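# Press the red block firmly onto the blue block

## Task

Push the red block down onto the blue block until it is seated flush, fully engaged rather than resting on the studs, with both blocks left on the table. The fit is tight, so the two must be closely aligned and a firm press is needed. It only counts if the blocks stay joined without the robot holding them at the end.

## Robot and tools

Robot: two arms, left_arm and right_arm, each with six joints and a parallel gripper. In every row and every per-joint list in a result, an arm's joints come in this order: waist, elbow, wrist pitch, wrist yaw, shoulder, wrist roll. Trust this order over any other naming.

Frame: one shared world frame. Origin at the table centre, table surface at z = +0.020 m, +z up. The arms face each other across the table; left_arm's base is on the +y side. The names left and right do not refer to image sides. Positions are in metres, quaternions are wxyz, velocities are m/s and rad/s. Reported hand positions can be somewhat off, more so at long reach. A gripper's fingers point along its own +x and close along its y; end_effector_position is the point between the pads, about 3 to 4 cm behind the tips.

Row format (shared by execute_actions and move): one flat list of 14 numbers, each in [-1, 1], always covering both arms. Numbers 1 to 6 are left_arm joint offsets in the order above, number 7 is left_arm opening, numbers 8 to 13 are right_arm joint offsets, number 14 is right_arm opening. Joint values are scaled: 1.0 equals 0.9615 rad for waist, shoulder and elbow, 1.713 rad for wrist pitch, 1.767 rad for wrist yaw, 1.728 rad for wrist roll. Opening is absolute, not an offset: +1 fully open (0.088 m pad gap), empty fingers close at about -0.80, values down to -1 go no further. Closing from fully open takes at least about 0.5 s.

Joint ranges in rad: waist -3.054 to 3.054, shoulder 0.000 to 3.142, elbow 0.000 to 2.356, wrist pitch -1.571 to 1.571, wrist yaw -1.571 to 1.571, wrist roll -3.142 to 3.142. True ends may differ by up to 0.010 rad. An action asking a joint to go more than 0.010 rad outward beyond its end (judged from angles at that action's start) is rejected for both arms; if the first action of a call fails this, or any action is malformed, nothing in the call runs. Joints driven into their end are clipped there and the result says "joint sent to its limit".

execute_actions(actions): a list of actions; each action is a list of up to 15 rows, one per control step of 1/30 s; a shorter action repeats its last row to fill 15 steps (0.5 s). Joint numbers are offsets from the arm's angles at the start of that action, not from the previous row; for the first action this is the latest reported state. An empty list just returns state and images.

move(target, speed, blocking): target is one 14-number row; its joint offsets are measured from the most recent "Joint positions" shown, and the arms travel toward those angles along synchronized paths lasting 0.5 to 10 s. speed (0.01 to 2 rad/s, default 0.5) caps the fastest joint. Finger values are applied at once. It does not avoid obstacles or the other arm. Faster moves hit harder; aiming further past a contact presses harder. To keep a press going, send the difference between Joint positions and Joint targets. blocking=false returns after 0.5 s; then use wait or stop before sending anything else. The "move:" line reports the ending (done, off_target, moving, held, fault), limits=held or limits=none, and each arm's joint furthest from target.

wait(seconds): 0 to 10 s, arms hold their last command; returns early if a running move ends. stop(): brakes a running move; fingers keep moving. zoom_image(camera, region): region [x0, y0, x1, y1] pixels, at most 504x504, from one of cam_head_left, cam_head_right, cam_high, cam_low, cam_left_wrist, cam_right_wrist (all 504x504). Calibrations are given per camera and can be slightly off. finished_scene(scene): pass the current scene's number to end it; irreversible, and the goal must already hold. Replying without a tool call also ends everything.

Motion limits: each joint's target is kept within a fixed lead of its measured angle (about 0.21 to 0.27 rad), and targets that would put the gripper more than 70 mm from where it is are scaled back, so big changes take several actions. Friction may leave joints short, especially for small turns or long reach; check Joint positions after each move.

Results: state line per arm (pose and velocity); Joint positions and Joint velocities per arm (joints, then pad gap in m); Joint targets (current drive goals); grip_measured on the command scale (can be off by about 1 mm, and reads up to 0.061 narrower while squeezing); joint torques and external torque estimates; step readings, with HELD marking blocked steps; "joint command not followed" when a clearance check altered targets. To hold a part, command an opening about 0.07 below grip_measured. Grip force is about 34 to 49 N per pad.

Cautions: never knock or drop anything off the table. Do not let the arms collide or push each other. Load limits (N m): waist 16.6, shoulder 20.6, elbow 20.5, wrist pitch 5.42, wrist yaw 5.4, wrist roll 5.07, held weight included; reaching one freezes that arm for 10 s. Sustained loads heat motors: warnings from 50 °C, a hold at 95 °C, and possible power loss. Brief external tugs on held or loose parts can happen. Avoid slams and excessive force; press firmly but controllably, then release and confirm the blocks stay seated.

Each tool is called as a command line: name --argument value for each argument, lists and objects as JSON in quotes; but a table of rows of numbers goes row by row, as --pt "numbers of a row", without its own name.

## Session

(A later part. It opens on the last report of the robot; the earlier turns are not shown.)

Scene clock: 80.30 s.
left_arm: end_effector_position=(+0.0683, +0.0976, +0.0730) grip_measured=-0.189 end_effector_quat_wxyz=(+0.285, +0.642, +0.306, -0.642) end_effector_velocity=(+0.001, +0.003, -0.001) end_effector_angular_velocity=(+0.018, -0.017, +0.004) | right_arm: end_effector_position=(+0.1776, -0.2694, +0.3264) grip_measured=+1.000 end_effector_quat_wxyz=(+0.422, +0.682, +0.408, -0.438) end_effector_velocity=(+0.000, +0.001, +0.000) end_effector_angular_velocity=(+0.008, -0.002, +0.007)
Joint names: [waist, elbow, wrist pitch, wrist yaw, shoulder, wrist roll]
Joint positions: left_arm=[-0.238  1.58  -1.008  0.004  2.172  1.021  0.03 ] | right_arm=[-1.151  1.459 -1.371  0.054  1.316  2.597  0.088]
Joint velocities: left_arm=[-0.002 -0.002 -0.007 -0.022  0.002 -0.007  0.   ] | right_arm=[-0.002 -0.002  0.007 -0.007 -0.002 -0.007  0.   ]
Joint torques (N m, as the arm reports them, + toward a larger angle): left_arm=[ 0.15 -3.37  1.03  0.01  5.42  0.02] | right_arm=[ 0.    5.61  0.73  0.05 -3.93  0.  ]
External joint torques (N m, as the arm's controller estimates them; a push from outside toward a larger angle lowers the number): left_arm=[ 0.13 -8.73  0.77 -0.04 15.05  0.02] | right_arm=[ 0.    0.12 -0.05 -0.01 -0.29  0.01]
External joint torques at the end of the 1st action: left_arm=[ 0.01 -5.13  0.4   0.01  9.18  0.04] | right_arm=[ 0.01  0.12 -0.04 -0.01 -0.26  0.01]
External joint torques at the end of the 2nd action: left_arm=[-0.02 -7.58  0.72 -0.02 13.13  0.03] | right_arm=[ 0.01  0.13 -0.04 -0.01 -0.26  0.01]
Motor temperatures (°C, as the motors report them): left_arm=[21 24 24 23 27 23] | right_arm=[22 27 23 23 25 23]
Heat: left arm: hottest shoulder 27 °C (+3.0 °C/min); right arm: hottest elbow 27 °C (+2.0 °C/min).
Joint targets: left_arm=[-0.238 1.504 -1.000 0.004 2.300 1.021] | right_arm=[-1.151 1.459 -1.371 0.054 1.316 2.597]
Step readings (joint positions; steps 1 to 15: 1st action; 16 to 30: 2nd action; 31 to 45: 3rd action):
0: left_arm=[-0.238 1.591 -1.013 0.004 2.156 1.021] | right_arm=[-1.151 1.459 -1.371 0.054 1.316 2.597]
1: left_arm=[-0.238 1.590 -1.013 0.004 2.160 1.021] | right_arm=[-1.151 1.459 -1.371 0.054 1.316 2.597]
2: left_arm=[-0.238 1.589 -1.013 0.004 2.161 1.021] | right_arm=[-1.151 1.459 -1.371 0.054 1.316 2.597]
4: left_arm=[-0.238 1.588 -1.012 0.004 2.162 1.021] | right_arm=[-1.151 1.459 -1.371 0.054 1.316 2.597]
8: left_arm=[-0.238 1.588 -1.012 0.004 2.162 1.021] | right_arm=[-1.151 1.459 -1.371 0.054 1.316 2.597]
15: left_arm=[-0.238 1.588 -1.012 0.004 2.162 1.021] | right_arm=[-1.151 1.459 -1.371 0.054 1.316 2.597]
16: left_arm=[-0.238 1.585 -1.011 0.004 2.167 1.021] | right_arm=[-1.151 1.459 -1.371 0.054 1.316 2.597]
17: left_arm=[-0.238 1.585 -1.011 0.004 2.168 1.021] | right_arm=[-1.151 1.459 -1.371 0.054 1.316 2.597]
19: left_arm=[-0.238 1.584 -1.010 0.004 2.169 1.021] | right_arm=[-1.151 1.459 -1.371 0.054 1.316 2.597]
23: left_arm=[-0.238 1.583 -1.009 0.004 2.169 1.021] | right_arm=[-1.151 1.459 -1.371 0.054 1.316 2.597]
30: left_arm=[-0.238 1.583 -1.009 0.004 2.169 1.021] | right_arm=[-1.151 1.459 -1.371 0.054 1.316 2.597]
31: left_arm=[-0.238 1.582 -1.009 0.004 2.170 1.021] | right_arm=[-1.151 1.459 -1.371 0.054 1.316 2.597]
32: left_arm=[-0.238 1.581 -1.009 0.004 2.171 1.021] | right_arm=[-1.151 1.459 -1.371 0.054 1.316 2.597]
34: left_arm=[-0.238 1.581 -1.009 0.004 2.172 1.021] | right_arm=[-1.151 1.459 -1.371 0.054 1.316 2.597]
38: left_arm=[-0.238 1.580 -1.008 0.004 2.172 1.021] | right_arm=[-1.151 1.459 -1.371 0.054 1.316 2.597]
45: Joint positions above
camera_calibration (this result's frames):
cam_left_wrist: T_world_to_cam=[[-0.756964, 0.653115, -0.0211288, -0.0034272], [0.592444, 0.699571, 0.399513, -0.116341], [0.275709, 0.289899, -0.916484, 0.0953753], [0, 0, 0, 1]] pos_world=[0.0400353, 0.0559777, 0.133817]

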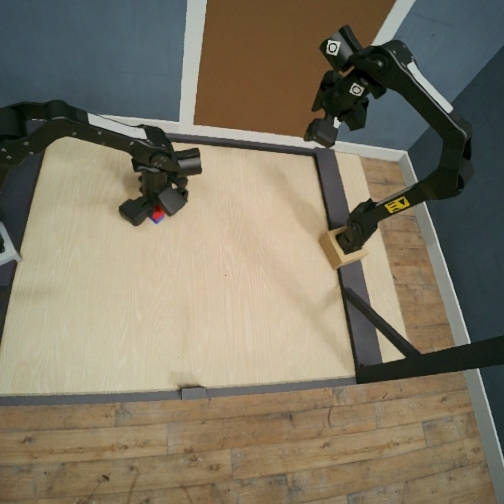

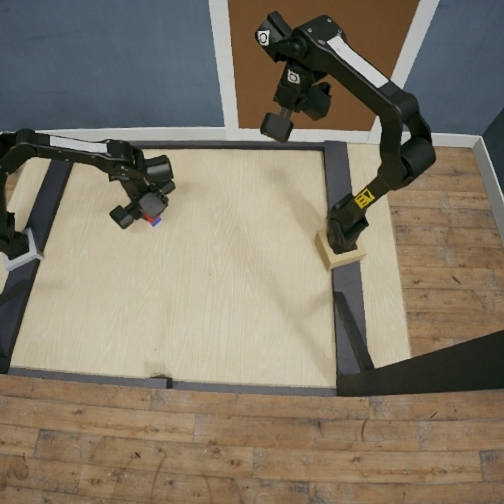

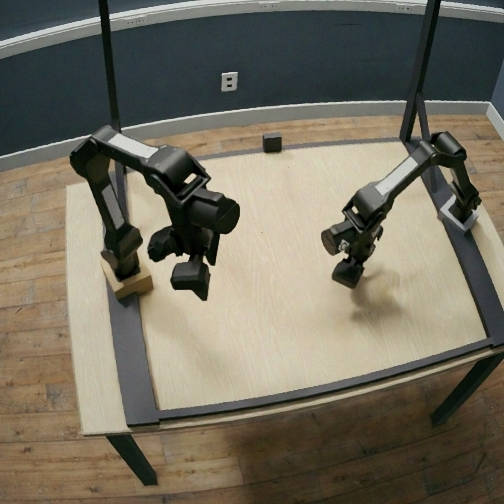

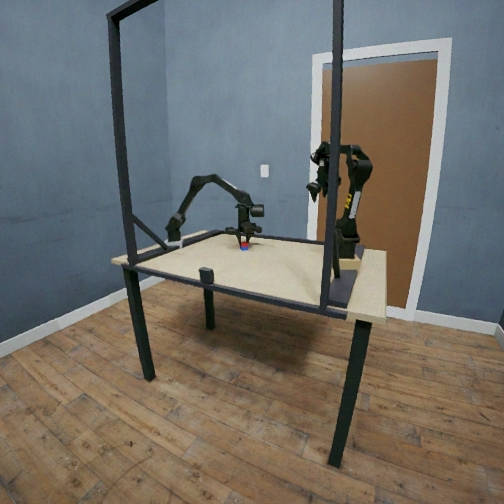

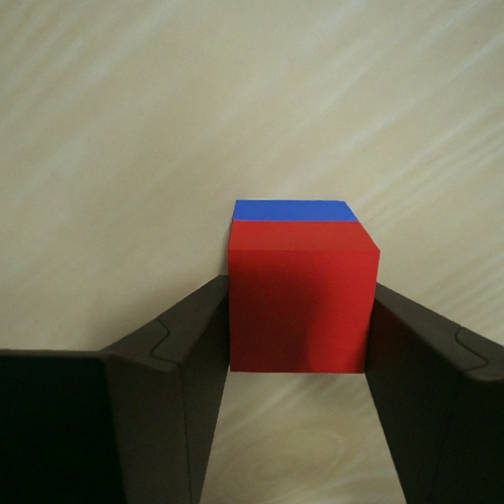

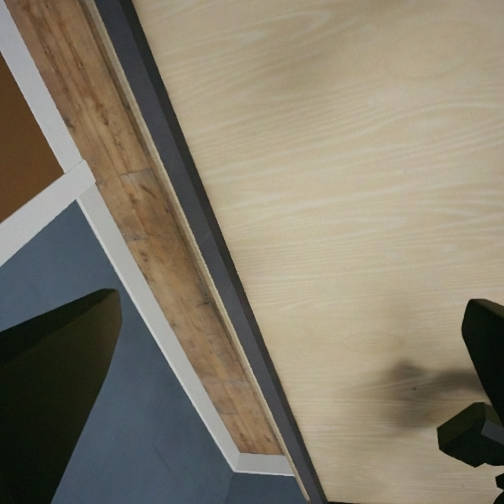

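execute_actions --actions '[[[0,-0.02,0,0,0.03,0,-0.3,0,0,0,0,0,0,1]],[[0,0.01,0,0,-0.015,0,-0.3,0,0,0,0,0,0,1]],[[0,0,0,0,0,0,0.4,0,0,0,0,0,0,1]],[[0,0.03,-0.04,0,-0.07,0,0.4,0,0,0,0,0,0,1]]]'

zoom_image --camera "cam_left_wrist" --region '[180,130,420,330]'

Scene clock: 86.20 s.
left_arm: end_effector_position=(+0.0685, +0.0969, +0.1142) grip_measured=+0.397 end_effector_quat_wxyz=(+0.304, +0.640, +0.287, -0.645) end_effector_velocity=(-0.001, -0.002, +0.000) end_effector_angular_velocity=(-0.005, -0.009, +0.015) | right_arm: end_effector_position=(+0.1776, -0.2694, +0.3264) grip_measured=+1.000 end_effector_quat_wxyz=(+0.422, +0.682, +0.408, -0.438) end_effector_velocity=(-0.002, -0.001, -0.001) end_effector_angular_velocity=(-0.002, +0.009, +0.007)
Joint names: [waist, elbow, wrist pitch, wrist yaw, shoulder, wrist roll]
Joint positions: left_arm=[-0.238  1.612 -1.074  0.004  2.084  1.021  0.058] | right_arm=[-1.151  1.459 -1.371  0.054  1.316  2.597  0.088]
Joint velocities: left_arm=[-0.007 -0.002  0.007 -0.007 -0.002 -0.022 -0.   ] | right_arm=[-0.002 -0.002 -0.007 -0.007 -0.002 -0.007  0.   ]
Joint torques (N m, as the arm reports them, + toward a larger angle): left_arm=[ -0.04   7.83   0.15   0.01 -10.88   0.  ] | right_arm=[ 0.02  5.61  0.73  0.05 -3.94 -0.01]
External joint torques (N m, as the arm's controller estimates them; a push from outside toward a larger angle lowers the number): left_arm=[ 0.02  2.12 -0.23 -0.04 -1.44  0.  ] | right_arm=[ 0.02  0.11 -0.04 -0.01 -0.26  0.01]
External joint torques at the end of the 1st action: left_arm=[-0.14 -2.19  0.01  0.02  5.01  0.01] | right_arm=[ 0.01  0.15 -0.03 -0.01 -0.28  0.01]
External joint torques at the end of the 2nd action: left_arm=[ 0.04  1.72  0.02  0.01 -0.96  0.01] | right_arm=[ 0.01  0.16 -0.03 -0.01 -0.3   0.01]
External joint torques at the end of the 3rd action: left_arm=[ 0.01  1.14  0.07  0.03 -0.6   0.05] | right_arm=[ 0.01  0.1  -0.05 -0.01 -0.27  0.01]
Motor temperatures (°C, as the motors report them): left_arm=[21 24 24 23 27 23] | right_arm=[22 27 23 23 25 23]
Heat: left arm: hottest shoulder 27 °C (+3.1 °C/min); right arm: hottest elbow 27 °C (+1.0 °C/min).
Joint targets: left_arm=[-0.238 1.620 -1.077 0.004 2.076 1.021] | right_arm=[-1.151 1.459 -1.371 0.054 1.316 2.597]
Step readings (joint positions; steps 1 to 15: 1st action; 16 to 30: 2nd action; 31 to 45: 3rd action; 46 to 60: 4th action):
0: left_arm=[-0.238 1.580 -1.008 0.004 2.172 1.021] | right_arm=[-1.151 1.459 -1.371 0.054 1.316 2.597]
1: left_arm=[-0.238 1.584 -1.008 0.004 2.162 1.021] | right_arm=[-1.151 1.459 -1.371 0.054 1.316 2.597]
2: left_arm=[-0.238 1.585 -1.008 0.004 2.159 1.021] | right_arm=[-1.151 1.459 -1.371 0.054 1.316 2.597]
4: left_arm=[-0.238 1.585 -1.008 0.004 2.157 1.021] | right_arm=[-1.151 1.459 -1.371 0.054 1.316 2.597]
8: left_arm=[-0.238 1.586 -1.008 0.004 2.155 1.021] | right_arm=[-1.151 1.459 -1.371 0.054 1.316 2.597]
15: left_arm=[-0.238 1.587 -1.008 0.004 2.154 1.021] | right_arm=[-1.151 1.459 -1.371 0.054 1.316 2.597]
16: left_arm=[-0.238 1.590 -1.008 0.004 2.148 1.021] | right_arm=[-1.151 1.459 -1.371 0.054 1.316 2.597]
17: left_arm=[-0.238 1.590 -1.008 0.004 2.146 1.021] | right_arm=[-1.151 1.459 -1.371 0.054 1.316 2.597]
19: left_arm=[-0.238 1.591 -1.008 0.004 2.145 1.021] | right_arm=[-1.151 1.459 -1.371 0.054 1.316 2.597]
23: left_arm=[-0.238 1.591 -1.008 0.004 2.144 1.021] | right_arm=[-1.151 1.459 -1.371 0.054 1.316 2.597]
30: left_arm=[-0.238 1.591 -1.008 0.004 2.143 1.021] | right_arm=[-1.151 1.459 -1.371 0.054 1.316 2.597]
31: left_arm=[-0.238 1.591 -1.008 0.004 2.143 1.021] | right_arm=[-1.151 1.459 -1.371 0.054 1.316 2.597]
32: left_arm=[-0.238 1.591 -1.008 0.004 2.143 1.021] | right_arm=[-1.151 1.459 -1.371 0.054 1.316 2.597]
34: left_arm=[-0.238 1.591 -1.008 0.004 2.143 1.021] | right_arm=[-1.151 1.459 -1.371 0.054 1.316 2.597]
38: left_arm=[-0.238 1.591 -1.008 0.004 2.143 1.021] | right_arm=[-1.151 1.459 -1.371 0.054 1.316 2.597]
45: left_arm=[-0.238 1.591 -1.008 0.004 2.143 1.021] | right_arm=[-1.151 1.459 -1.371 0.054 1.316 2.597]
46: left_arm=[-0.238 1.593 -1.017 0.004 2.139 1.021] | right_arm=[-1.151 1.459 -1.371 0.054 1.316 2.597]
47: left_arm=[-0.238 1.593 -1.036 0.004 2.134 1.021] | right_arm=[-1.151 1.459 -1.371 0.054 1.316 2.597]
49: left_arm=[-0.238 1.595 -1.056 0.004 2.116 1.021] | right_arm=[-1.151 1.459 -1.371 0.054 1.316 2.597]
53: left_arm=[-0.238 1.609 -1.067 0.004 2.088 1.021] | right_arm=[-1.151 1.459 -1.371 0.054 1.316 2.597]
60: Joint positions above
camera_calibration (this result's frames):
cam_left_wrist: T_world_to_cam=[[-0.756228, 0.650834, -0.0673373, 0.00351474], [0.586019, 0.719481, 0.372731, -0.130837], [0.291034, 0.242409, -0.925493, 0.137764], [0, 0, 0, 1]] pos_world=[0.0392369, 0.0584519, 0.176503]

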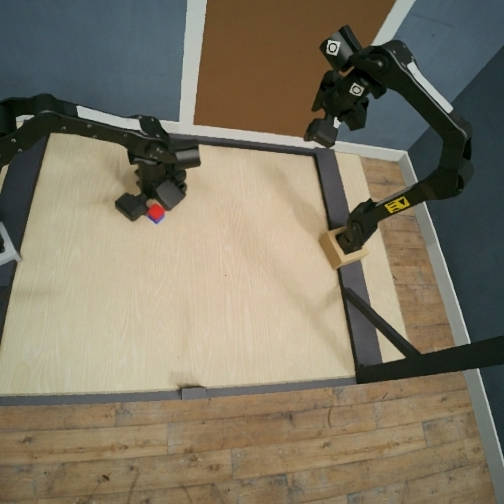

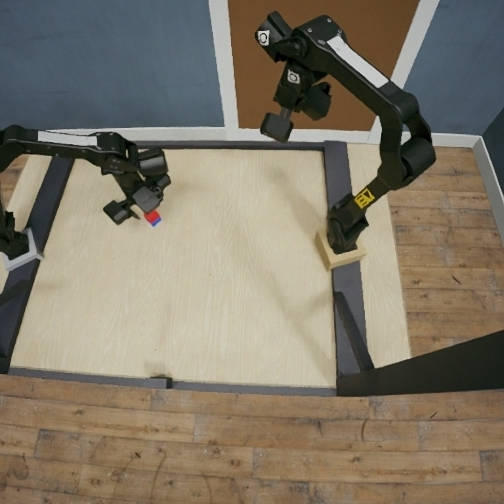

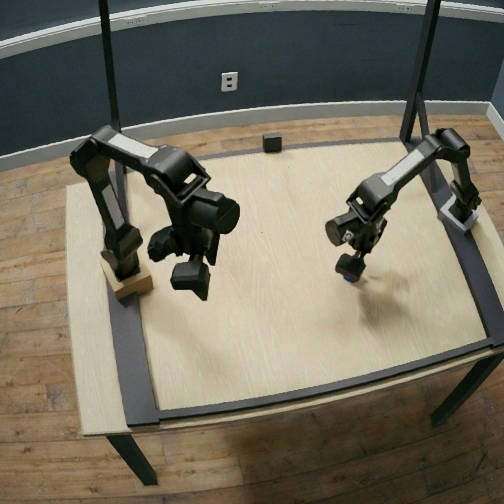

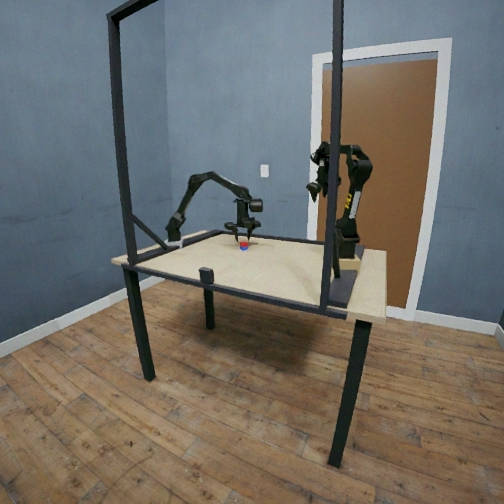

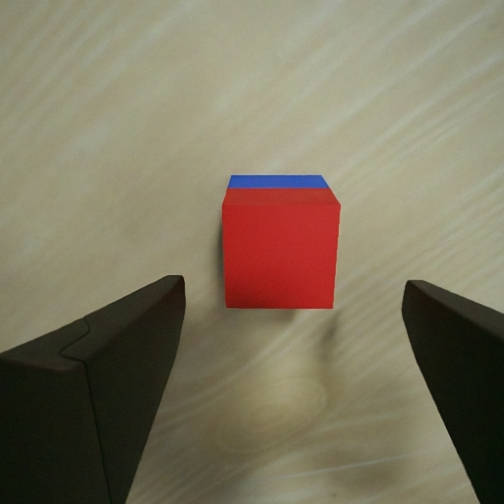

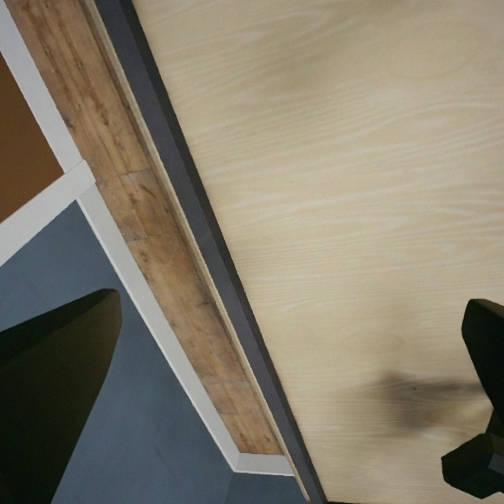

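Region (180, 130, 420, 330) of cam_left_wrist's 504x504 image, scaled by 2.100, with more detail than that image has.

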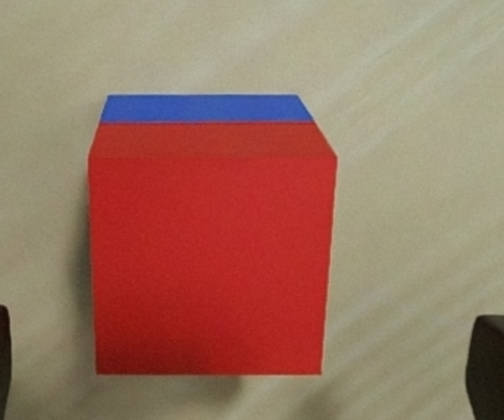

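finished_scene --scene 1

The scene is finished: the task was done.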